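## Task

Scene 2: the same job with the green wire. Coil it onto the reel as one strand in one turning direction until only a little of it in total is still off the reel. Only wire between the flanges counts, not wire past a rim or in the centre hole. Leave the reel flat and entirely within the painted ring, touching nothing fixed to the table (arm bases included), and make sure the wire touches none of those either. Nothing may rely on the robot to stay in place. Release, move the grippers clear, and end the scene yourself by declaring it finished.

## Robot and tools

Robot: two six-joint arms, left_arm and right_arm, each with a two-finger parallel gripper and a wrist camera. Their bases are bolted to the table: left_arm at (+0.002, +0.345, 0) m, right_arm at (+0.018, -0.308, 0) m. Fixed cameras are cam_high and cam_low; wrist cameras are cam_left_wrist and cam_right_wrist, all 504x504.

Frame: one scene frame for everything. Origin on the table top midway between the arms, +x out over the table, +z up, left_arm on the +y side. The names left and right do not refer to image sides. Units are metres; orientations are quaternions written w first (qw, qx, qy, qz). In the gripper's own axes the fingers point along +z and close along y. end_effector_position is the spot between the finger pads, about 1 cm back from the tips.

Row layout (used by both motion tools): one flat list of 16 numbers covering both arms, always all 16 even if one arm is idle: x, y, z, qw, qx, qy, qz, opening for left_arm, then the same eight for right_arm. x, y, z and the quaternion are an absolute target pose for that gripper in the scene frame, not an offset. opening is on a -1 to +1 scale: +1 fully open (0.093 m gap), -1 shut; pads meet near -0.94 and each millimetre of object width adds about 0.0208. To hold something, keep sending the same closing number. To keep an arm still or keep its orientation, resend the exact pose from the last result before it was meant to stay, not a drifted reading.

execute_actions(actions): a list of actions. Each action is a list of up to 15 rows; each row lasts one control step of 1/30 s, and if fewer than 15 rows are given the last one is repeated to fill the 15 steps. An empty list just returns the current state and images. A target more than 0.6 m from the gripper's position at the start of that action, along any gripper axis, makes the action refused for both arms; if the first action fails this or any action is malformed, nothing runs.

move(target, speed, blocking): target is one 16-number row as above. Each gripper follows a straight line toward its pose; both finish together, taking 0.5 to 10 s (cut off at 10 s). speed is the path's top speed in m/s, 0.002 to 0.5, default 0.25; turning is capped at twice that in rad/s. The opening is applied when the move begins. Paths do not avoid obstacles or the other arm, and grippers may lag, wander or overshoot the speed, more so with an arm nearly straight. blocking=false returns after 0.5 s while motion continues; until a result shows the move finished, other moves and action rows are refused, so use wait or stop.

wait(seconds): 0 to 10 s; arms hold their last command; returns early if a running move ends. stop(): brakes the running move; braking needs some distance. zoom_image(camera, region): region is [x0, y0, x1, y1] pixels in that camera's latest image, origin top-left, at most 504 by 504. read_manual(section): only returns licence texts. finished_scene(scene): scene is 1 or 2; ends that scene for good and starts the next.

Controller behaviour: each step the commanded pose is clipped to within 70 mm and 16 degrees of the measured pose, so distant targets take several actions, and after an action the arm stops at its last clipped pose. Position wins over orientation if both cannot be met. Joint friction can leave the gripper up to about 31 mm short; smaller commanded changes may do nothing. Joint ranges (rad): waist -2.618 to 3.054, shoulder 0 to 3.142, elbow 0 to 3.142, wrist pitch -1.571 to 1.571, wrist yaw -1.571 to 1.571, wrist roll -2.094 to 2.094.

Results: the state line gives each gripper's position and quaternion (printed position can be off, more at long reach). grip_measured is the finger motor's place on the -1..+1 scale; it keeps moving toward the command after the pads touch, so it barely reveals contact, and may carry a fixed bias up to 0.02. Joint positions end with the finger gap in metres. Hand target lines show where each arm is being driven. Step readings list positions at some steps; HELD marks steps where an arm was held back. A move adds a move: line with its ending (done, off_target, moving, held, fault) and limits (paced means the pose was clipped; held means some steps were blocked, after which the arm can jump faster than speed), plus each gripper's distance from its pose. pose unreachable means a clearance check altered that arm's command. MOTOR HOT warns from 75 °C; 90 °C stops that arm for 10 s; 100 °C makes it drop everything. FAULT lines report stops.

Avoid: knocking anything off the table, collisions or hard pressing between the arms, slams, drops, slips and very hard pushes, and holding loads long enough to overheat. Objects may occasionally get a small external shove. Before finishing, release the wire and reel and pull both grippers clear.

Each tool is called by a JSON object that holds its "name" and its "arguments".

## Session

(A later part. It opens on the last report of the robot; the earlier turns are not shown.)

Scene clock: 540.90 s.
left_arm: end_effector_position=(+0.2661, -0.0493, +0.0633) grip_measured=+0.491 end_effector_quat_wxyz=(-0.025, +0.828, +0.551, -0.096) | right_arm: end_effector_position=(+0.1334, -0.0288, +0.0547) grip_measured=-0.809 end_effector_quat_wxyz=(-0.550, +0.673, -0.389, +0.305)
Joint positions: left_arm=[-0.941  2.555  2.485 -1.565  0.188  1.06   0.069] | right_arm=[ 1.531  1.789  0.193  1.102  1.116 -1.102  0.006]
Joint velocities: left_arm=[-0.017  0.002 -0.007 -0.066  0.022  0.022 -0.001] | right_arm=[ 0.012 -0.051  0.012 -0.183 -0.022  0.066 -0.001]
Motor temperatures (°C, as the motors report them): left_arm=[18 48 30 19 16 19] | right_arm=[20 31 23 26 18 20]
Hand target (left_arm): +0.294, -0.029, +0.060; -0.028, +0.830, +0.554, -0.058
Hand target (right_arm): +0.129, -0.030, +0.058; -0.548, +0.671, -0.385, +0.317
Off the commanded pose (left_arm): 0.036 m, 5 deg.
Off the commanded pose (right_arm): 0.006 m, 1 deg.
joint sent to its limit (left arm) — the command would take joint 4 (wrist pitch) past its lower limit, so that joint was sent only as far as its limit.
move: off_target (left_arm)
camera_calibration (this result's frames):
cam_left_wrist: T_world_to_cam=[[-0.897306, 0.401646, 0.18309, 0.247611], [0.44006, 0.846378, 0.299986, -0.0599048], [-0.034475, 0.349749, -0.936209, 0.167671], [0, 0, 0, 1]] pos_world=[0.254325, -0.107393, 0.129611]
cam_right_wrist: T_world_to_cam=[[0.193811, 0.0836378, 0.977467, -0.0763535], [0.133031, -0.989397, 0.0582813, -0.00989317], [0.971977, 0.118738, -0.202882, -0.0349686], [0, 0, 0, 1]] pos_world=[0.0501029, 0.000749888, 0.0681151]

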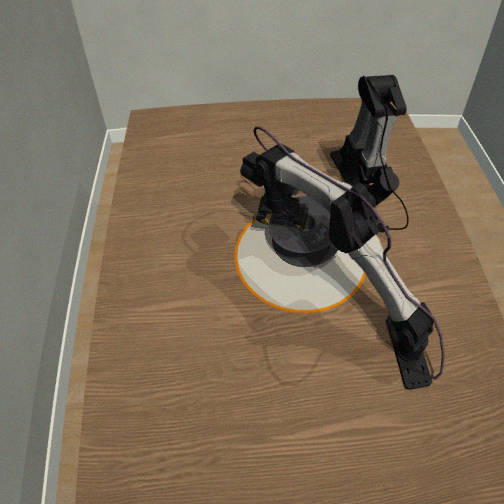

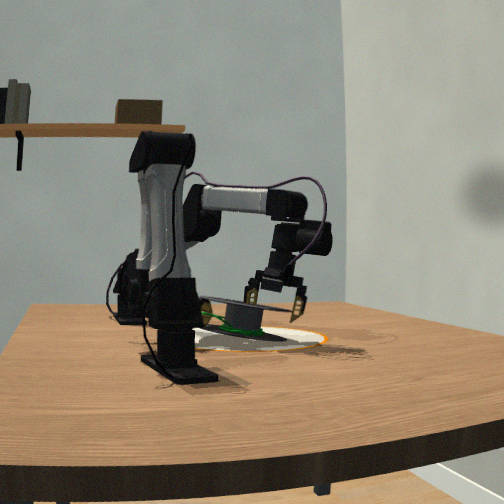

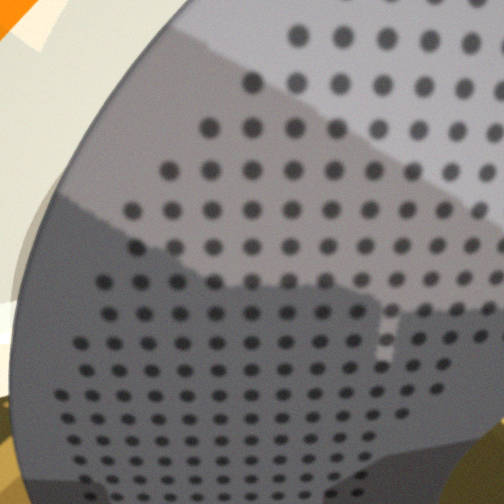

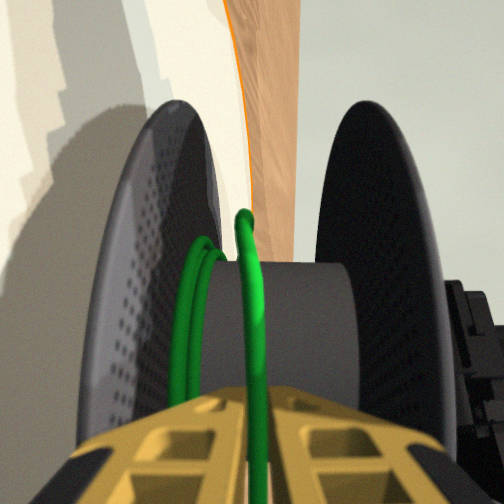

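{"name": "move", "arguments": {"target": [0.295,-0.029,0.059,-0.033,0.831,0.553,-0.0575,0.25,0.133,-0.029,0.054,0.545,-0.673,0.3886,-0.3147,-0.87], "speed": 0.03}}

{"name": "zoom_image", "arguments": {"camera": "cam_low", "region": [170,280,310,360]}}

Scene clock: 543.53 s.
left_arm: end_effector_position=(+0.2878, -0.0334, +0.0608) grip_measured=+0.491 end_effector_quat_wxyz=(-0.026, +0.830, +0.553, -0.064) | right_arm: end_effector_position=(+0.1341, -0.0304, +0.0537) grip_measured=-0.867 end_effector_quat_wxyz=(-0.546, +0.674, -0.389, +0.310)
Joint positions: left_arm=[-0.908  2.557  2.485 -1.563  0.121  1.089  0.069] | right_arm=[ 1.532  1.786  0.195  1.083  1.124 -1.097  0.004]
Joint velocities: left_arm=[ 0.002 -0.002 -0.007 -0.022 -0.022  0.007  0.001] | right_arm=[-0.002  0.002  0.002 -0.007  0.022 -0.051  0.   ]
Motor temperatures (°C, as the motors report them): left_arm=[18 49 30 19 16 19] | right_arm=[20 31 23 26 18 20]
Hand target (left_arm): +0.295, -0.029, +0.059; -0.027, +0.831, +0.553, -0.057
Hand target (right_arm): +0.133, -0.029, +0.054; -0.545, +0.673, -0.388, +0.315
Off the commanded pose (left_arm): 0.009 m, 1 deg.
Off the commanded pose (right_arm): 0.002 m, 1 deg.
joint sent to its limit (left arm) — the command would take joint 4 (wrist pitch) past its lower limit, so that joint was sent only as far as its limit.
move: done
camera_calibration (this result's frames):
cam_left_wrist: T_world_to_cam=[[-0.906048, 0.395937, 0.149367, 0.265461], [0.422883, 0.834056, 0.35429, -0.0809639], [0.0156963, 0.384168, -0.92313, 0.146458], [0, 0, 0, 1]] pos_world=[0.27246, -0.0938417, 0.124233]
cam_right_wrist: T_world_to_cam=[[0.191417, 0.0916583, 0.97722, -0.0748248], [0.125152, -0.989782, 0.068322, -0.0109448], [0.973497, 0.109223, -0.200933, -0.0362634], [0, 0, 0, 1]] pos_world=[0.0509948, -0.0000138762, 0.0665816]

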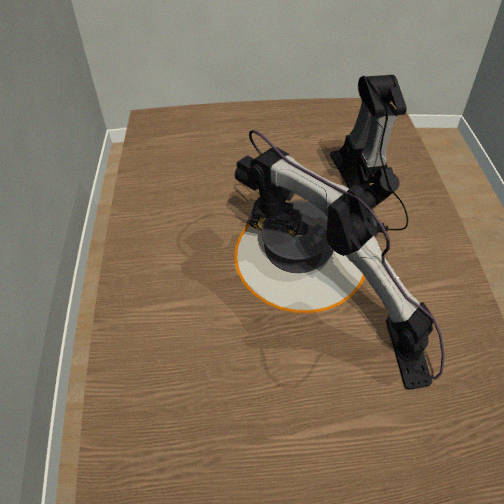

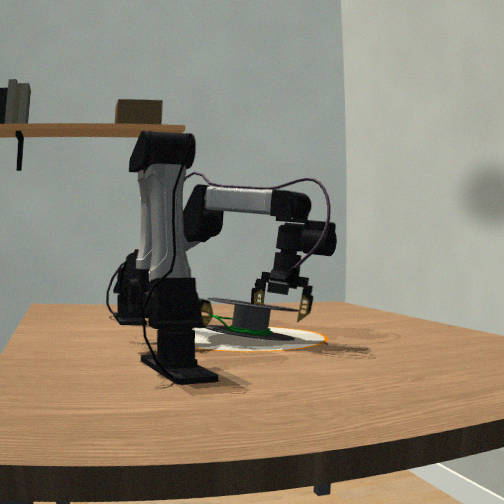

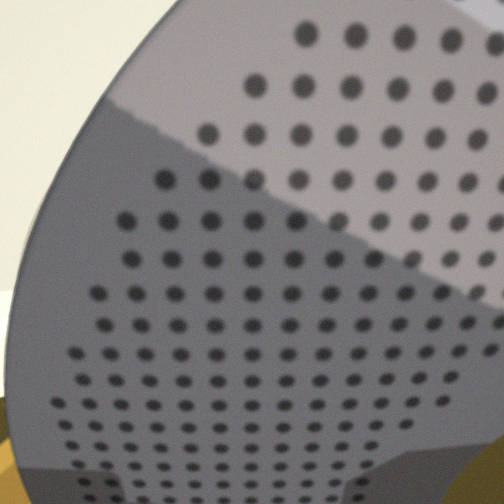

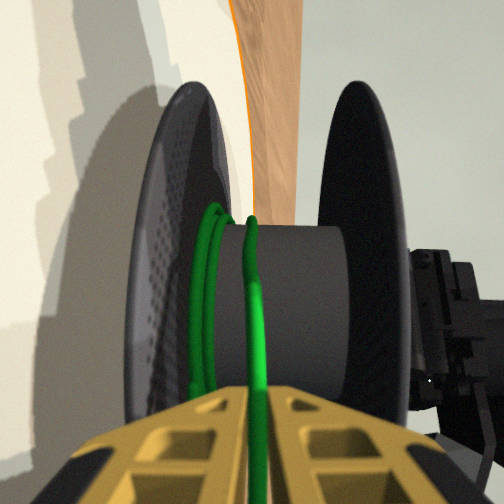

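Region (170, 280, 310, 360) of cam_low's 504x504 image, scaled by 3.600, with more detail than that image has; it fills the top 288 rows of this view, and the rest is white.

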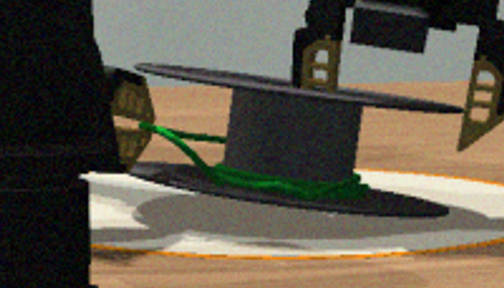

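{"name": "move", "arguments": {"target": [0.295,-0.029,0.059,-0.033,0.831,0.553,-0.0575,0.25,0.133,-0.029,0.054,0.545,-0.673,0.3886,-0.3147,-0.6], "speed": 0.03}}

{"name": "move", "arguments": {"target": [0.295,-0.029,0.059,-0.033,0.831,0.553,-0.0575,0.25,0.105,-0.045,0.062,0.545,-0.673,0.3886,-0.3147,-0.6], "speed": 0.06}}

{"name": "zoom_image", "arguments": {"camera": "cam_low", "region": [170,280,310,360]}}

Scene clock: 545.27 s.
left_arm: end_effector_position=(+0.2918, -0.0303, +0.0605) grip_measured=+0.491 end_effector_quat_wxyz=(-0.026, +0.832, +0.552, -0.055) | right_arm: end_effector_position=(+0.1341, -0.0305, +0.0537) grip_measured=-0.603 end_effector_quat_wxyz=(-0.546, +0.674, -0.389, +0.310)
Joint positions: left_arm=[-0.904  2.557  2.485 -1.563  0.104  1.097  0.069] | right_arm=[ 1.532  1.786  0.195  1.082  1.125 -1.097  0.016]
Joint velocities: left_arm=[ 0.022 -0.002 -0.007  0.037  0.007  0.022  0.   ] | right_arm=[-0.007 -0.017 -0.007 -0.007 -0.022 -0.007 -0.001]
Motor temperatures (°C, as the motors report them): left_arm=[18 49 30 19 16 19] | right_arm=[20 31 23 26 18 20]
Hand target (left_arm): +0.295, -0.029, +0.059; -0.027, +0.831, +0.553, -0.057
Hand target (right_arm): +0.133, -0.029, +0.054; -0.545, +0.673, -0.388, +0.315
Off the commanded pose (left_arm): 0.004 m, 1 deg.
Off the commanded pose (right_arm): 0.002 m, 1 deg.
joint sent to its limit (left arm) — the command would take joint 4 (wrist pitch) past its lower limit, so that joint was sent only as far as its limit.
move: done
camera_calibration (this result's frames):
cam_left_wrist: T_world_to_cam=[[-0.906248, 0.398591, 0.140853, 0.268545], [0.421682, 0.828694, 0.368036, -0.0857545], [0.0299721, 0.392927, -0.919081, 0.140756], [0, 0, 0, 1]] pos_world=[0.27531, -0.0912822, 0.123102]
cam_right_wrist: T_world_to_cam=[[0.191218, 0.0919396, 0.977232, -0.0747706], [0.124806, -0.9898, 0.0687009, -0.0109953], [0.973581, 0.108828, -0.200742, -0.0363299], [0, 0, 0, 1]] pos_world=[0.0510398, -0.0000551137, 0.0665307]

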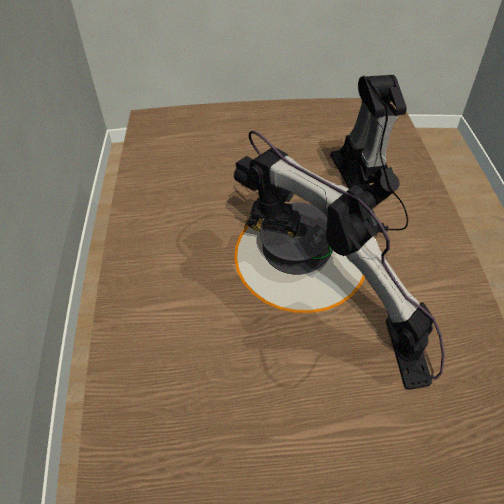

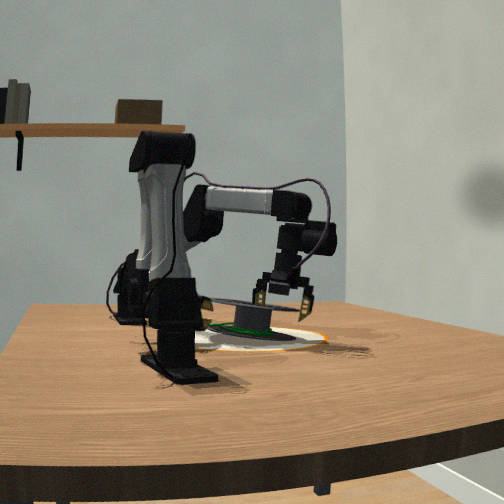

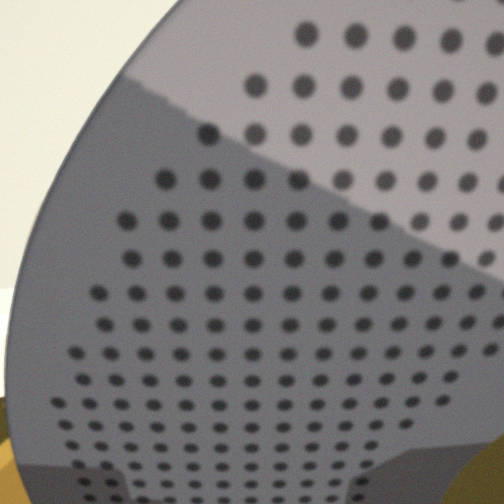

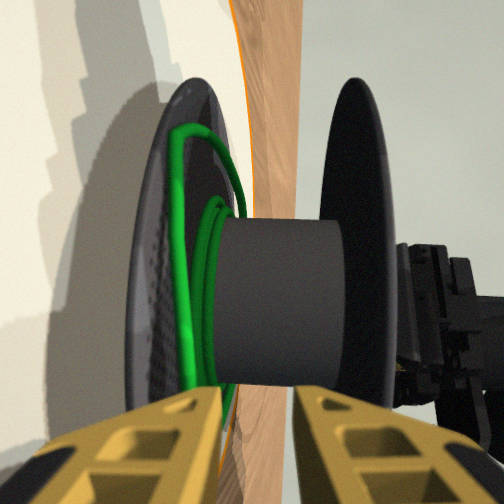

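Scene clock: 546.70 s.
left_arm: end_effector_position=(+0.2921, -0.0303, +0.0604) grip_measured=+0.491 end_effector_quat_wxyz=(-0.026, +0.832, +0.551, -0.054) | right_arm: end_effector_position=(+0.1099, -0.0530, +0.0543) grip_measured=-0.603 end_effector_quat_wxyz=(-0.536, +0.681, -0.381, +0.324)
Joint positions: left_arm=[-0.904  2.557  2.485 -1.562  0.103  1.098  0.069] | right_arm=[ 1.685  1.629  0.195  0.66   1.256 -0.856  0.016]
Joint velocities: left_arm=[-0.002 -0.017  0.012 -0.022  0.007 -0.007  0.001] | right_arm=[-0.007 -0.002 -0.017  0.022  0.081 -0.007  0.   ]
Motor temperatures (°C, as the motors report them): left_arm=[18 49 30 19 16 19] | right_arm=[20 31 23 25 18 20]
Hand target (left_arm): +0.295, -0.029, +0.059; -0.027, +0.831, +0.553, -0.057
Hand target (right_arm): +0.106, -0.045, +0.063; -0.546, +0.672, -0.387, +0.316
Off the commanded pose (left_arm): 0.004 m, 1 deg.
Off the commanded pose (right_arm): 0.012 m, 2 deg.
joint sent to its limit (left arm) — the command would take joint 4 (wrist pitch) past its lower limit, so that joint was sent only as far as its limit.
move: off_target (right_arm)
camera_calibration (this result's frames):
cam_left_wrist: T_world_to_cam=[[-0.906142, 0.399323, 0.139456, 0.2689], [0.421774, 0.828224, 0.368987, -0.0859905], [0.0318442, 0.393174, -0.918913, 0.140153], [0, 0, 0, 1]] pos_world=[0.275467, -0.091263, 0.123018]
cam_right_wrist: T_world_to_cam=[[0.177645, 0.128242, 0.975703, -0.0651114], [0.119274, -0.986969, 0.108007, -0.0317121], [0.97684, 0.0971887, -0.190626, -0.0116692], [0, 0, 0, 1]] pos_world=[0.0267481, -0.0218148, 0.0647301]

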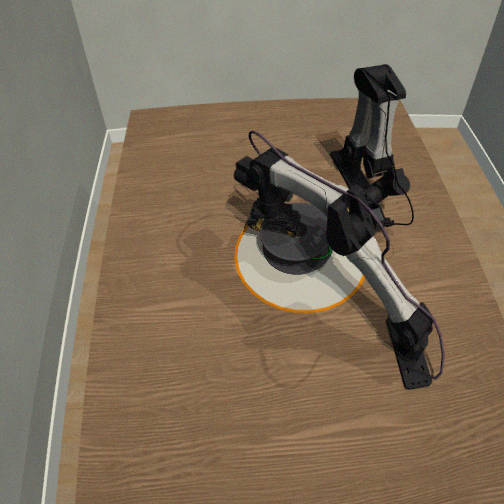

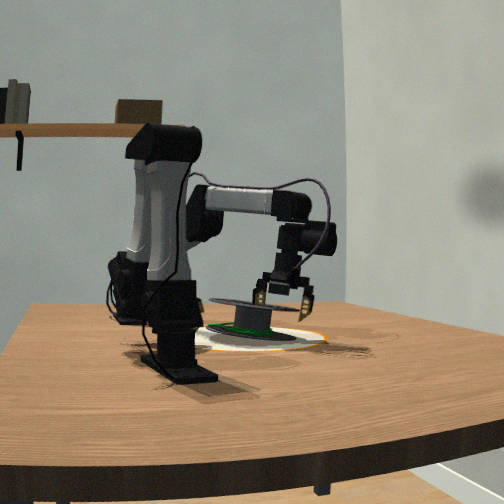

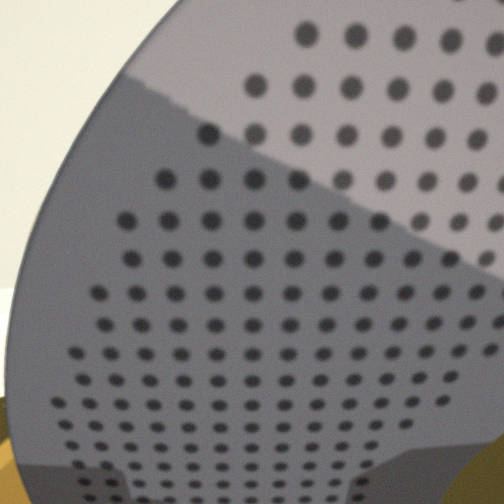

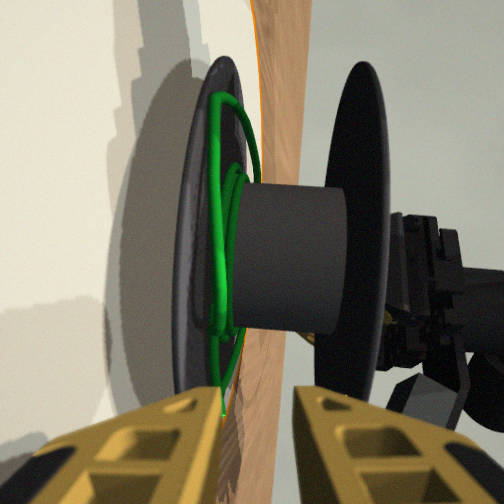

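Region (170, 280, 310, 360) of cam_low's 504x504 image, scaled by 3.600, with more detail than that image has; it fills the top 288 rows of this view, and the rest is white.

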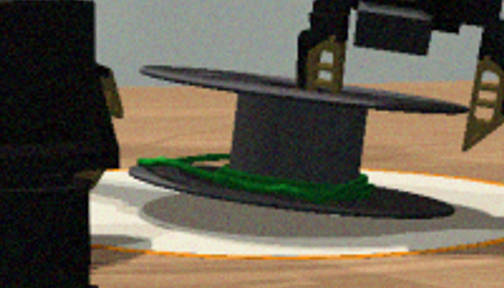

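{"name": "move", "arguments": {"target": [0.284,-0.029,0.050,0,0.8339,0.5519,0,0.25,0.12,-0.15,0.15,0,-0.766,0.6428,0,1], "speed": 0.15}}

Scene clock: 552.53 s.
left_arm: end_effector_position=(+0.2883, -0.0294, +0.0531) grip_measured=+0.492 end_effector_quat_wxyz=(+0.004, +0.833, +0.554, -0.005) | right_arm: end_effector_position=(+0.1162, -0.1511, +0.1507) grip_measured=+0.990 end_effector_quat_wxyz=(-0.004, +0.768, -0.641, -0.014)
Joint positions: left_arm=[-0.942  2.412  2.196 -1.347  0.01   1.053  0.069] | right_arm=[ 0.816  1.23   1.112 -1.442 -0.026 -0.761  0.093]
Joint velocities: left_arm=[-0.002 -0.012 -0.002  0.007  0.037  0.037  0.001] | right_arm=[-0.022  0.002  0.012 -0.022 -0.007 -0.022 -0.   ]
Motor temperatures (°C, as the motors report them): left_arm=[18 50 29 19 16 19] | right_arm=[20 30 24 25 18 20]
Hand target (left_arm): +0.284, -0.028, +0.049; -0.001, +0.834, +0.552, -0.000
Hand target (right_arm): +0.116, -0.150, +0.153; +0.004, +0.766, -0.642, -0.020
Off the commanded pose (left_arm): 0.005 m, 1 deg.
Off the commanded pose (right_arm): 0.004 m, 2 deg.
move: done
camera_calibration (this result's frames):
cam_left_wrist: T_world_to_cam=[[-0.918019, 0.394948, 0.0354612, 0.274998], [0.372312, 0.827703, 0.419872, -0.070893], [0.136476, 0.398653, -0.90689, 0.102542], [0, 0, 0, 1]] pos_world=[0.264853, -0.0908104, 0.113009]
cam_right_wrist: T_world_to_cam=[[0.985621, 0.168462, -0.013117, -0.0864935], [0.161037, -0.912988, 0.37486, -0.173593], [0.051174, -0.371582, -0.926989, 0.157732], [0, 0, 0, 1]] pos_world=[0.105133, -0.085307, 0.210154]

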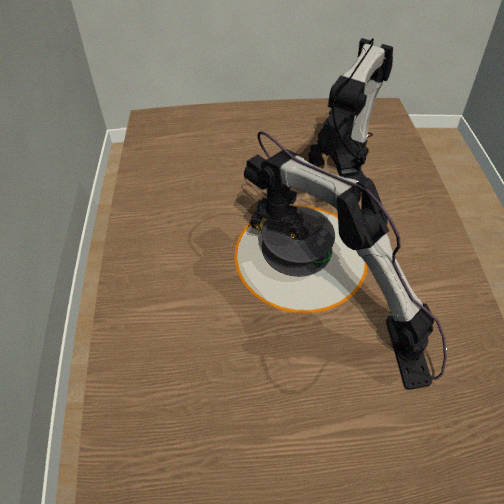

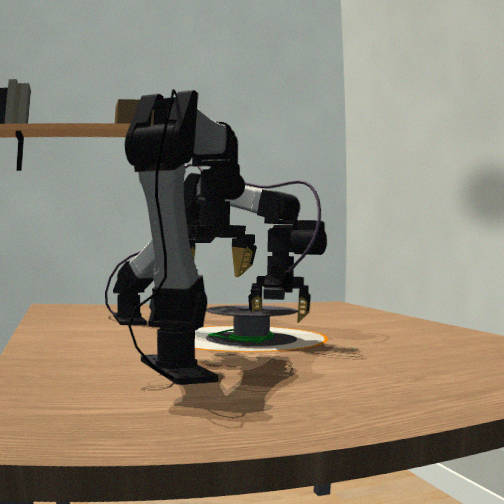

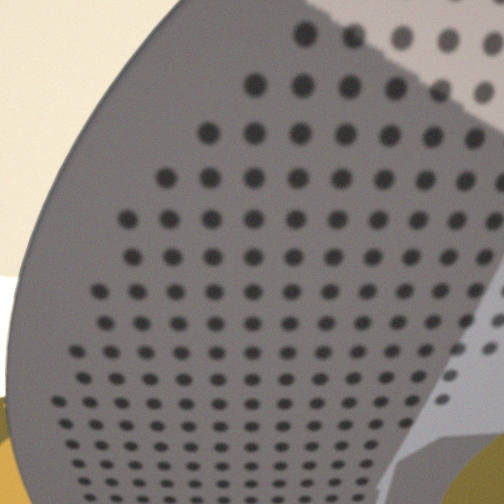

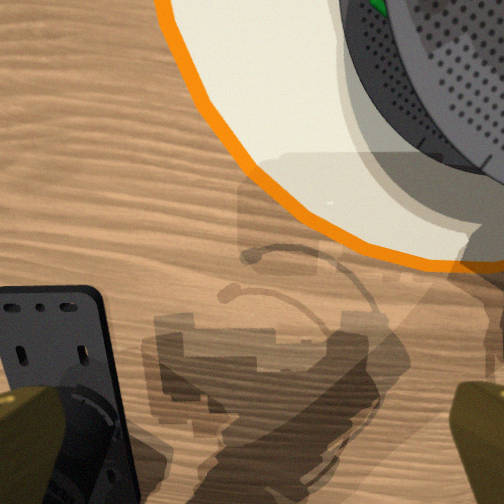

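{"name": "zoom_image", "arguments": {"camera": "cam_high", "region": [240,195,380,320]}}

{"name": "zoom_image", "arguments": {"camera": "cam_low", "region": [185,295,335,360]}}

Region (240, 195, 380, 320) of cam_high's 504x504 image, scaled by 3.600, with more detail than that image has; it fills the top 450 rows of this view, and the rest is white.

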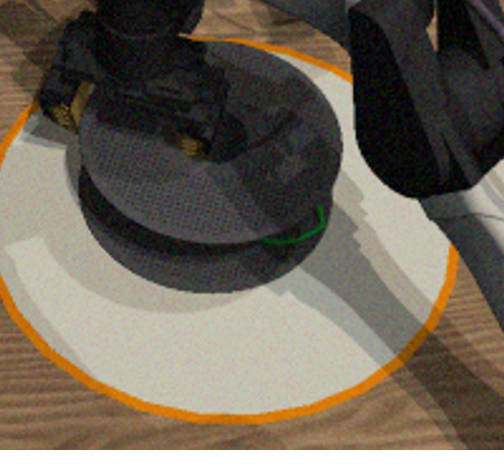

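Region (185, 295, 335, 360) of cam_low's 504x504 image, scaled by 3.360, with more detail than that image has; it fills the top 218 rows of this view, and the rest is white.

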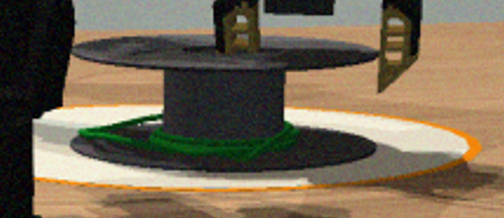

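{"name": "move", "arguments": {"target": [0.276,0.004,0.050,0,0.8339,0.5519,0,0.25,0.12,-0.15,0.15,0,-0.766,0.6428,0,1], "speed": 0.06}}

{"name": "move", "arguments": {"target": [0.278,0.000,0.050,0,0.8339,0.5519,0,1,0.12,-0.15,0.15,0,-0.766,0.6428,0,1], "speed": 0.06}}

{"name": "move", "arguments": {"target": [0.278,0.002,0.12,0,0.8339,0.5519,0,1,0.12,-0.15,0.15,0,-0.766,0.6428,0,1], "speed": 0.2}}

{"name": "move", "arguments": {"target": [0.16,0.29,0.14,0,0.7071,0.7071,0,1,0.15,0.05,0.12,0,-0.9239,0.3827,0,1], "speed": 0.35}}

Scene clock: 556.00 s.
left_arm: end_effector_position=(+0.2745, -0.0025, +0.0524) grip_measured=+0.492 end_effector_quat_wxyz=(+0.003, +0.833, +0.553, -0.003) | right_arm: end_effector_position=(+0.1178, -0.1525, +0.1506) grip_measured=+0.990 end_effector_quat_wxyz=(-0.004, +0.765, -0.644, -0.007)
Joint positions: left_arm=[-0.93   2.262  1.934 -1.237  0.007  1.066  0.069] | right_arm=[ 0.816  1.23   1.112 -1.443 -0.014 -0.752  0.093]
Joint velocities: left_arm=[-0.037  0.007  0.017 -0.066 -0.037 -0.037  0.   ] | right_arm=[ 0.007 -0.017  0.012 -0.11  -0.051  0.007 -0.   ]
Motor temperatures (°C, as the motors report them): left_arm=[18 51 29 19 16 19] | right_arm=[20 30 24 24 18 20]
Hand target (left_arm): +0.276, +0.004, +0.050; -0.000, +0.834, +0.552, -0.000
Hand target (right_arm): +0.120, -0.150, +0.150; -0.000, +0.766, -0.643, +0.000
Off the commanded pose (left_arm): 0.007 m, 1 deg.
Off the commanded pose (right_arm): 0.003 m, 1 deg.
move: done
camera_calibration (this result's frames):
cam_left_wrist: T_world_to_cam=[[-0.91762, 0.395882, 0.0353817, 0.251607], [0.372695, 0.826097, 0.422685, -0.0879905], [0.138104, 0.401051, -0.905586, 0.0925051], [0, 0, 0, 1]] pos_world=[0.250898, -0.0640173, 0.112061]
cam_right_wrist: T_world_to_cam=[[0.987168, 0.159613, -0.00483422, -0.0906346], [0.149233, -0.911347, 0.383635, -0.174792], [0.0568276, -0.379434, -0.923472, 0.154696], [0, 0, 0, 1]] pos_world=[0.106765, -0.0861331, 0.209475]

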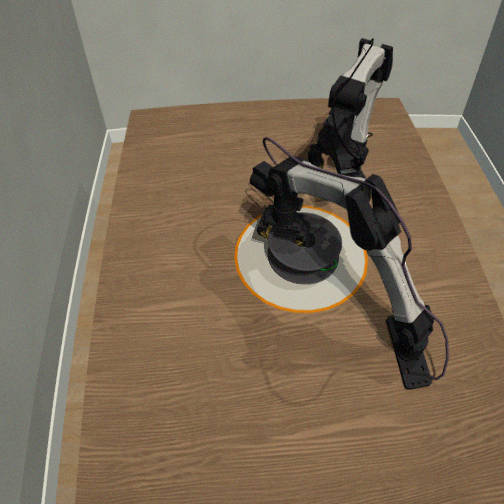

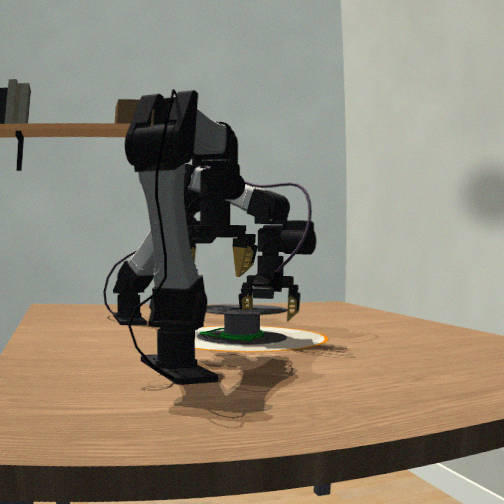

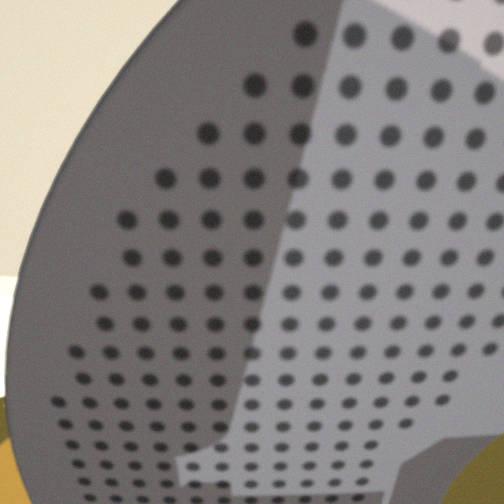

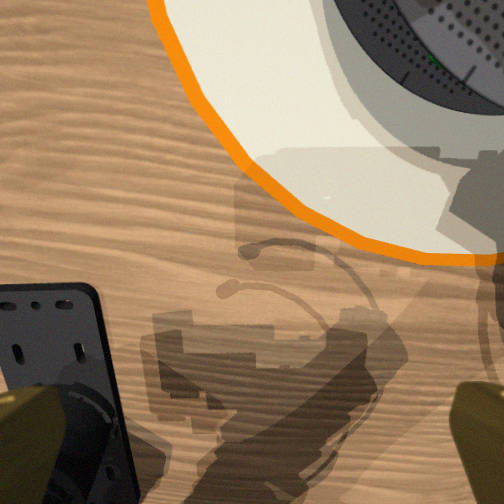

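Scene clock: 556.70 s.
left_arm: end_effector_position=(+0.2744, -0.0027, +0.0524) grip_measured=+0.991 end_effector_quat_wxyz=(+0.004, +0.834, +0.551, -0.004) | right_arm: end_effector_position=(+0.1179, -0.1526, +0.1506) grip_measured=+0.990 end_effector_quat_wxyz=(-0.004, +0.765, -0.644, -0.007)
Joint positions: left_arm=[-0.93   2.262  1.934 -1.236  0.008  1.071  0.093] | right_arm=[ 0.816  1.23   1.112 -1.443 -0.013 -0.751  0.093]
Joint velocities: left_arm=[-0.007  0.002 -0.017 -0.051  0.022 -0.022  0.   ] | right_arm=[-0.017 -0.012 -0.002 -0.037 -0.022  0.022  0.   ]
Motor temperatures (°C, as the motors report them): left_arm=[18 51 29 19 16 19] | right_arm=[20 29 25 24 18 20]
Hand target (left_arm): +0.278, -0.000, +0.050; +0.000, +0.834, +0.552, +0.000
Hand target (right_arm): +0.120, -0.150, +0.150; -0.000, +0.766, -0.643, +0.000
Off the commanded pose (left_arm): 0.005 m, 1 deg.
Off the commanded pose (right_arm): 0.003 m, 1 deg.
move: done
camera_calibration (this result's frames):
cam_left_wrist: T_world_to_cam=[[-0.915609, 0.40048, 0.0357196, 0.251009], [0.377181, 0.824764, 0.421307, -0.0889088], [0.139265, 0.399225, -0.906215, 0.09233], [0, 0, 0, 1]] pos_world=[0.250503, -0.0640561, 0.112163]
cam_right_wrist: T_world_to_cam=[[0.987233, 0.159228, -0.00427768, -0.0908797], [0.148636, -0.911243, 0.384113, -0.174858], [0.0572635, -0.379845, -0.923276, 0.154517], [0, 0, 0, 1]] pos_world=[0.106861, -0.0861746, 0.209439]

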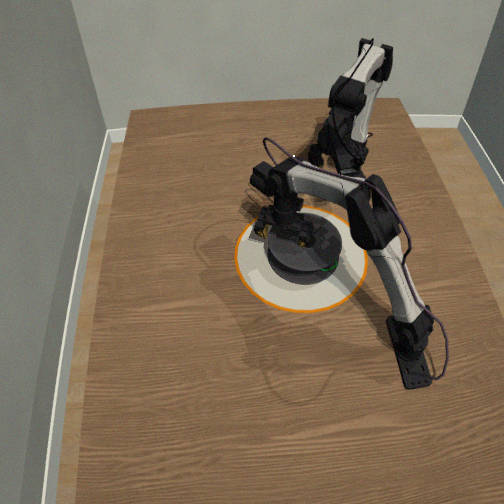

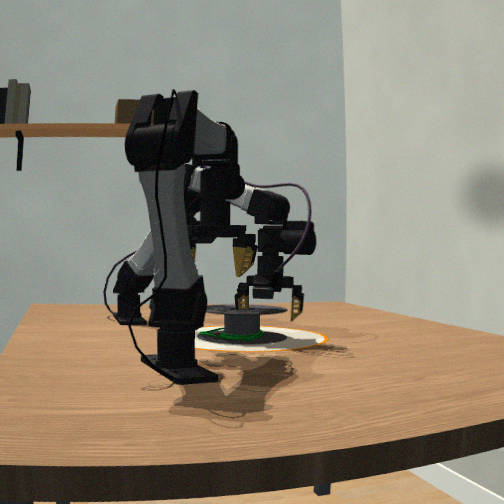

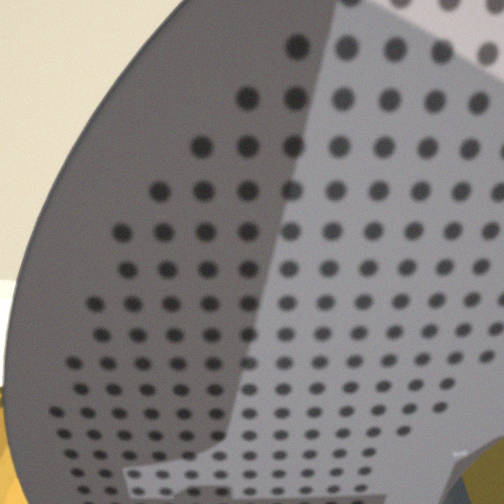

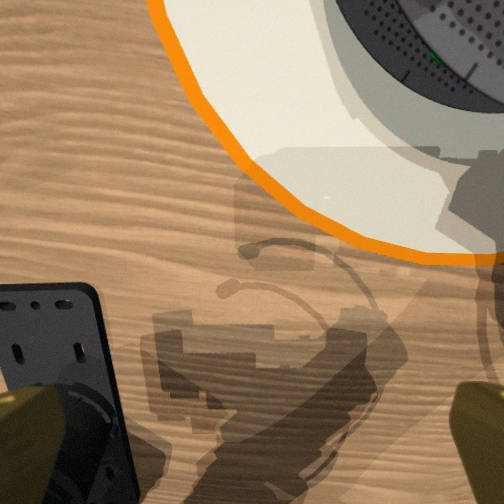

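Scene clock: 557.80 s.
left_arm: end_effector_position=(+0.2741, -0.0024, +0.1239) grip_measured=+0.991 end_effector_quat_wxyz=(+0.011, +0.835, +0.550, -0.003) | right_arm: end_effector_position=(+0.1179, -0.1526, +0.1506) grip_measured=+0.990 end_effector_quat_wxyz=(-0.004, +0.765, -0.644, -0.007)
Joint positions: left_arm=[-0.93   2.262  2.219 -1.507  0.008  1.074  0.093] | right_arm=[ 0.816  1.23   1.112 -1.443 -0.013 -0.751  0.093]
Joint velocities: left_arm=[-0.007 -0.002  0.012  0.037  0.051 -0.037 -0.   ] | right_arm=[ 0.002  0.002 -0.002 -0.007 -0.022  0.051  0.   ]
Motor temperatures (°C, as the motors report them): left_arm=[18 51 29 19 16 19] | right_arm=[20 29 25 24 18 20]
Hand target (left_arm): +0.278, +0.002, +0.120; +0.000, +0.834, +0.552, -0.000
Hand target (right_arm): +0.120, -0.150, +0.150; -0.000, +0.766, -0.643, -0.000
Off the commanded pose (left_arm): 0.007 m, 1 deg.
Off the commanded pose (right_arm): 0.003 m, 1 deg.
move: done
camera_calibration (this result's frames):
cam_left_wrist: T_world_to_cam=[[-0.914493, 0.403955, 0.0228794, 0.249384], [0.376241, 0.828229, 0.415307, -0.118225], [0.148816, 0.388403, -0.909394, 0.15485], [0, 0, 0, 1]] pos_world=[0.249497, -0.0629674, 0.184214]
cam_right_wrist: T_world_to_cam=[[0.987233, 0.159228, -0.00427768, -0.0908797], [0.148636, -0.911243, 0.384113, -0.174858], [0.0572635, -0.379845, -0.923276, 0.154517], [0, 0, 0, 1]] pos_world=[0.106861, -0.0861746, 0.209439]

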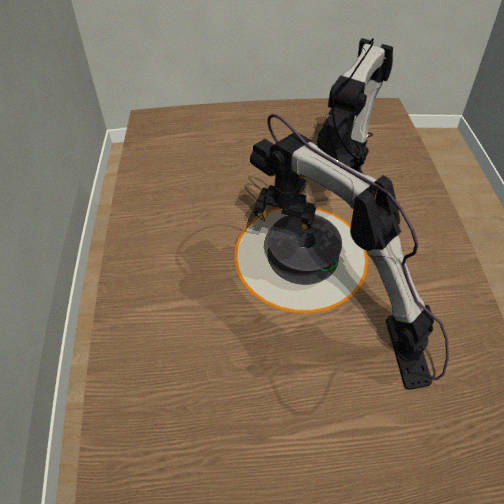

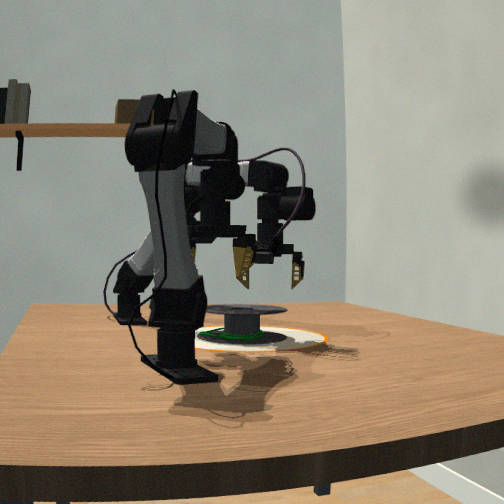

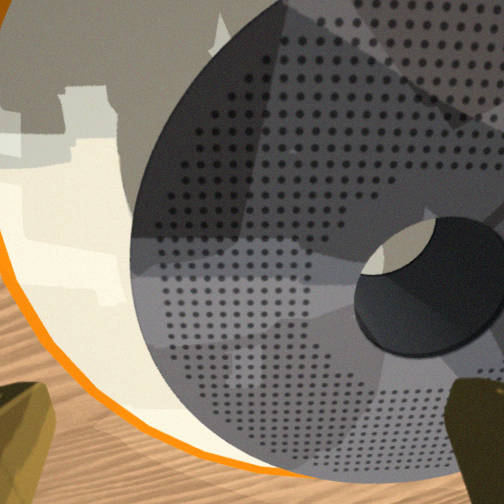

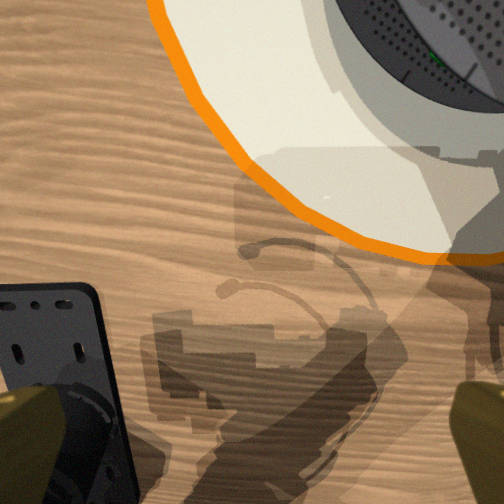

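Scene clock: 559.40 s.
left_arm: end_effector_position=(+0.1714, +0.2860, +0.1384) grip_measured=+0.991 end_effector_quat_wxyz=(+0.009, +0.708, +0.707, +0.003) | right_arm: end_effector_position=(+0.1506, +0.0476, +0.1170) grip_measured=+0.990 end_effector_quat_wxyz=(-0.004, +0.921, -0.389, -0.003)
Joint positions: left_arm=[-0.359  1.195  1.041 -1.397  0.002  1.241  0.093] | right_arm=[ 1.039  1.979  1.754 -1.336 -0.005 -1.129  0.093]
Joint velocities: left_arm=[ 0.012  0.002 -0.017  0.007 -0.022 -0.007 -0.   ] | right_arm=[-0.007  0.002  0.007 -0.022  0.022 -0.066  0.   ]
Motor temperatures (°C, as the motors report them): left_arm=[18 51 29 19 16 19] | right_arm=[20 29 25 24 18 20]
Hand target (left_arm): +0.164, +0.290, +0.137; +0.003, +0.707, +0.707, -0.000
Hand target (right_arm): +0.150, +0.049, +0.117; +0.001, +0.924, -0.383, +0.004
Off the commanded pose (left_arm): 0.012 m, 1 deg.
Off the commanded pose (right_arm): 0.004 m, 1 deg.
move: off_target (left_arm)
camera_calibration (this result's frames):
cam_left_wrist: T_world_to_cam=[[-0.999743, 0.0104717, 0.0201041, 0.166211], [0.0180038, 0.905694, 0.423549, -0.28632], [-0.0137729, 0.423802, -0.90565, 0.0884499], [0, 0, 0, 1]] pos_world=[0.172541, 0.220093, 0.198034]
cam_right_wrist: T_world_to_cam=[[0.724389, 0.689375, 0.00486777, -0.141908], [0.633157, -0.668076, 0.390879, -0.0697401], [0.272714, -0.280066, -0.920429, 0.160093], [0, 0, 0, 1]] pos_world=[0.103294, 0.0960731, 0.175305]

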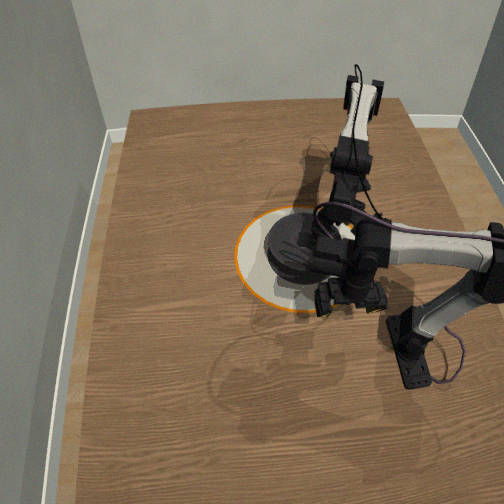

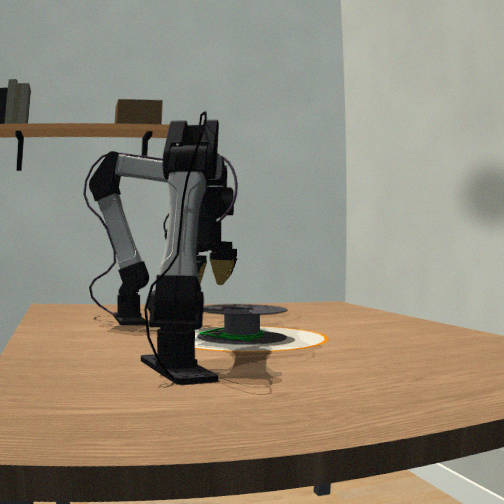

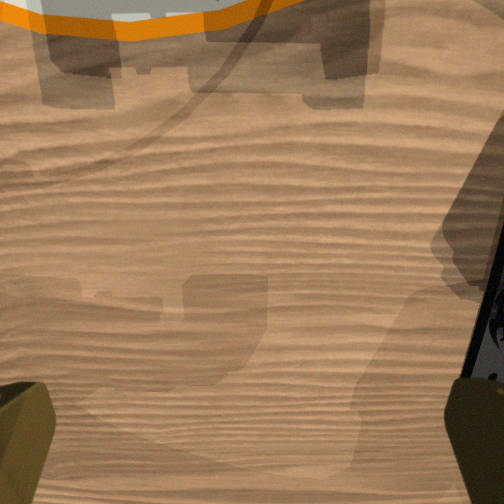

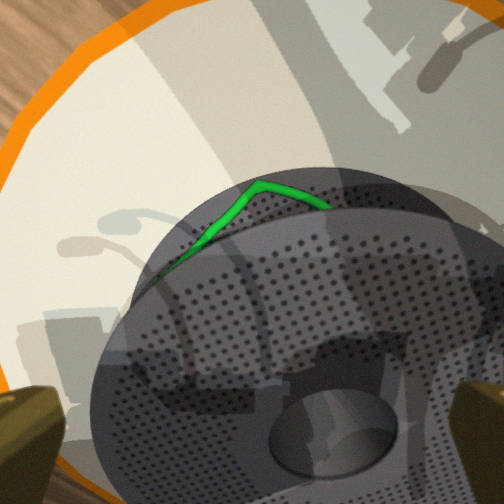

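{"name": "move", "arguments": {"target": [0.16,0.29,0.14,0,0.7071,0.7071,0,1,0.15,-0.17,0.16,0,-0.7071,0.7071,0,1], "speed": 0.35}}

{"name": "zoom_image", "arguments": {"camera": "cam_high", "region": [230,195,380,320]}}

{"name": "zoom_image", "arguments": {"camera": "cam_low", "region": [185,295,335,360]}}

Scene clock: 562.70 s.
left_arm: end_effector_position=(+0.1672, +0.2875, +0.1383) grip_measured=+0.991 end_effector_quat_wxyz=(+0.001, +0.708, +0.706, -0.001) | right_arm: end_effector_position=(+0.1561, -0.1604, +0.1676) grip_measured=+0.990 end_effector_quat_wxyz=(+0.014, -0.712, +0.702, +0.003)
Joint positions: left_arm=[-0.359  1.195  1.041 -1.416  0.002  1.244  0.093] | right_arm=[ 0.642  1.288  1.219 -1.473 -0.005 -0.769  0.093]
Joint velocities: left_arm=[ 0.017 -0.002 -0.002 -0.007  0.007  0.051 -0.001] | right_arm=[-0.002 -0.002  0.002 -0.022 -0.007 -0.022 -0.   ]
Motor temperatures (°C, as the motors report them): left_arm=[18 49 29 19 16 19] | right_arm=[20 30 25 23 18 20]
Hand target (left_arm): +0.160, +0.290, +0.140; -0.000, +0.707, +0.707, -0.000
Hand target (right_arm): +0.150, -0.168, +0.163; +0.000, +0.707, -0.707, -0.008
Off the commanded pose (left_arm): 0.008 m, 0 deg.
Off the commanded pose (right_arm): 0.014 m, 2 deg.
move: off_target (right_arm)
camera_calibration (this result's frames):
cam_left_wrist: T_world_to_cam=[[-0.9992, 0.0129639, 0.0378291, 0.158654], [0.027945, 0.903034, 0.42866, -0.289163], [-0.0286038, 0.429374, -0.902674, 0.088192], [0, 0, 0, 1]] pos_world=[0.169131, 0.221199, 0.197559]
cam_right_wrist: T_world_to_cam=[[0.999886, 0.00369299, 0.0146652, -0.15742], [-0.00209374, -0.926582, 0.376086, -0.171725], [0.0149774, -0.376074, -0.926469, 0.172766], [0, 0, 0, 1]] pos_world=[0.154455, -0.0935634, 0.226955]

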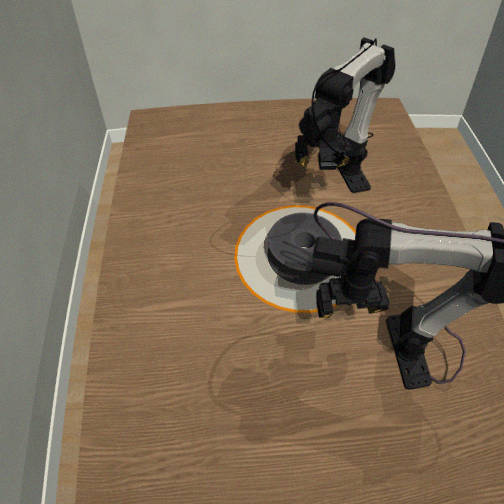

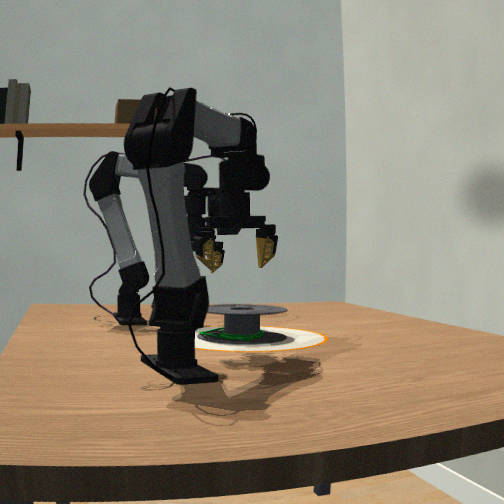

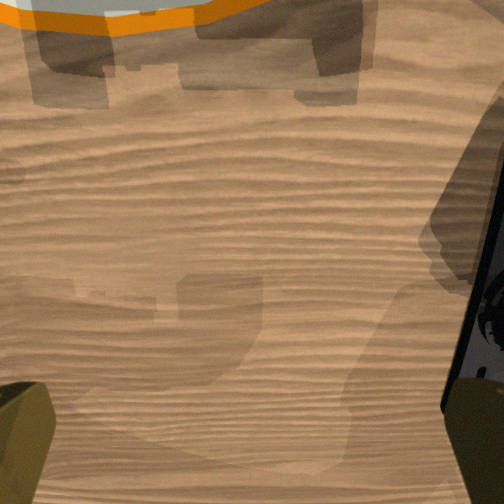

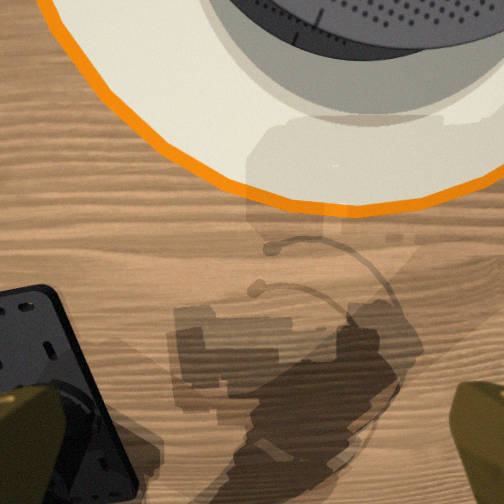

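Region (230, 195, 380, 320) of cam_high's 504x504 image, scaled by 3.360, with more detail than that image has.

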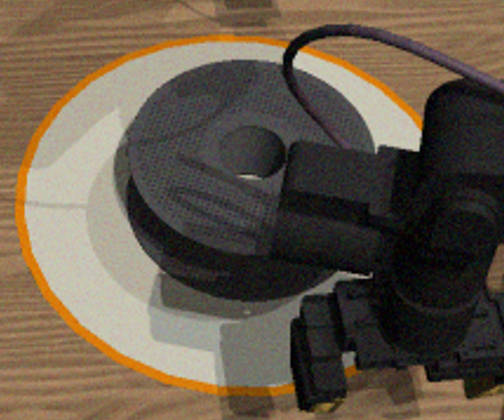

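Region (185, 295, 335, 360) of cam_low's 504x504 image, scaled by 3.360, with more detail than that image has; it fills the top 218 rows of this view, and the rest is white.

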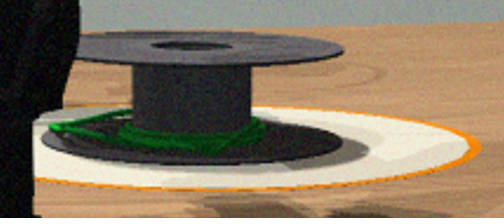

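{"name": "finished_scene", "arguments": {"scene": 2}}

The scene is finished: the task was done.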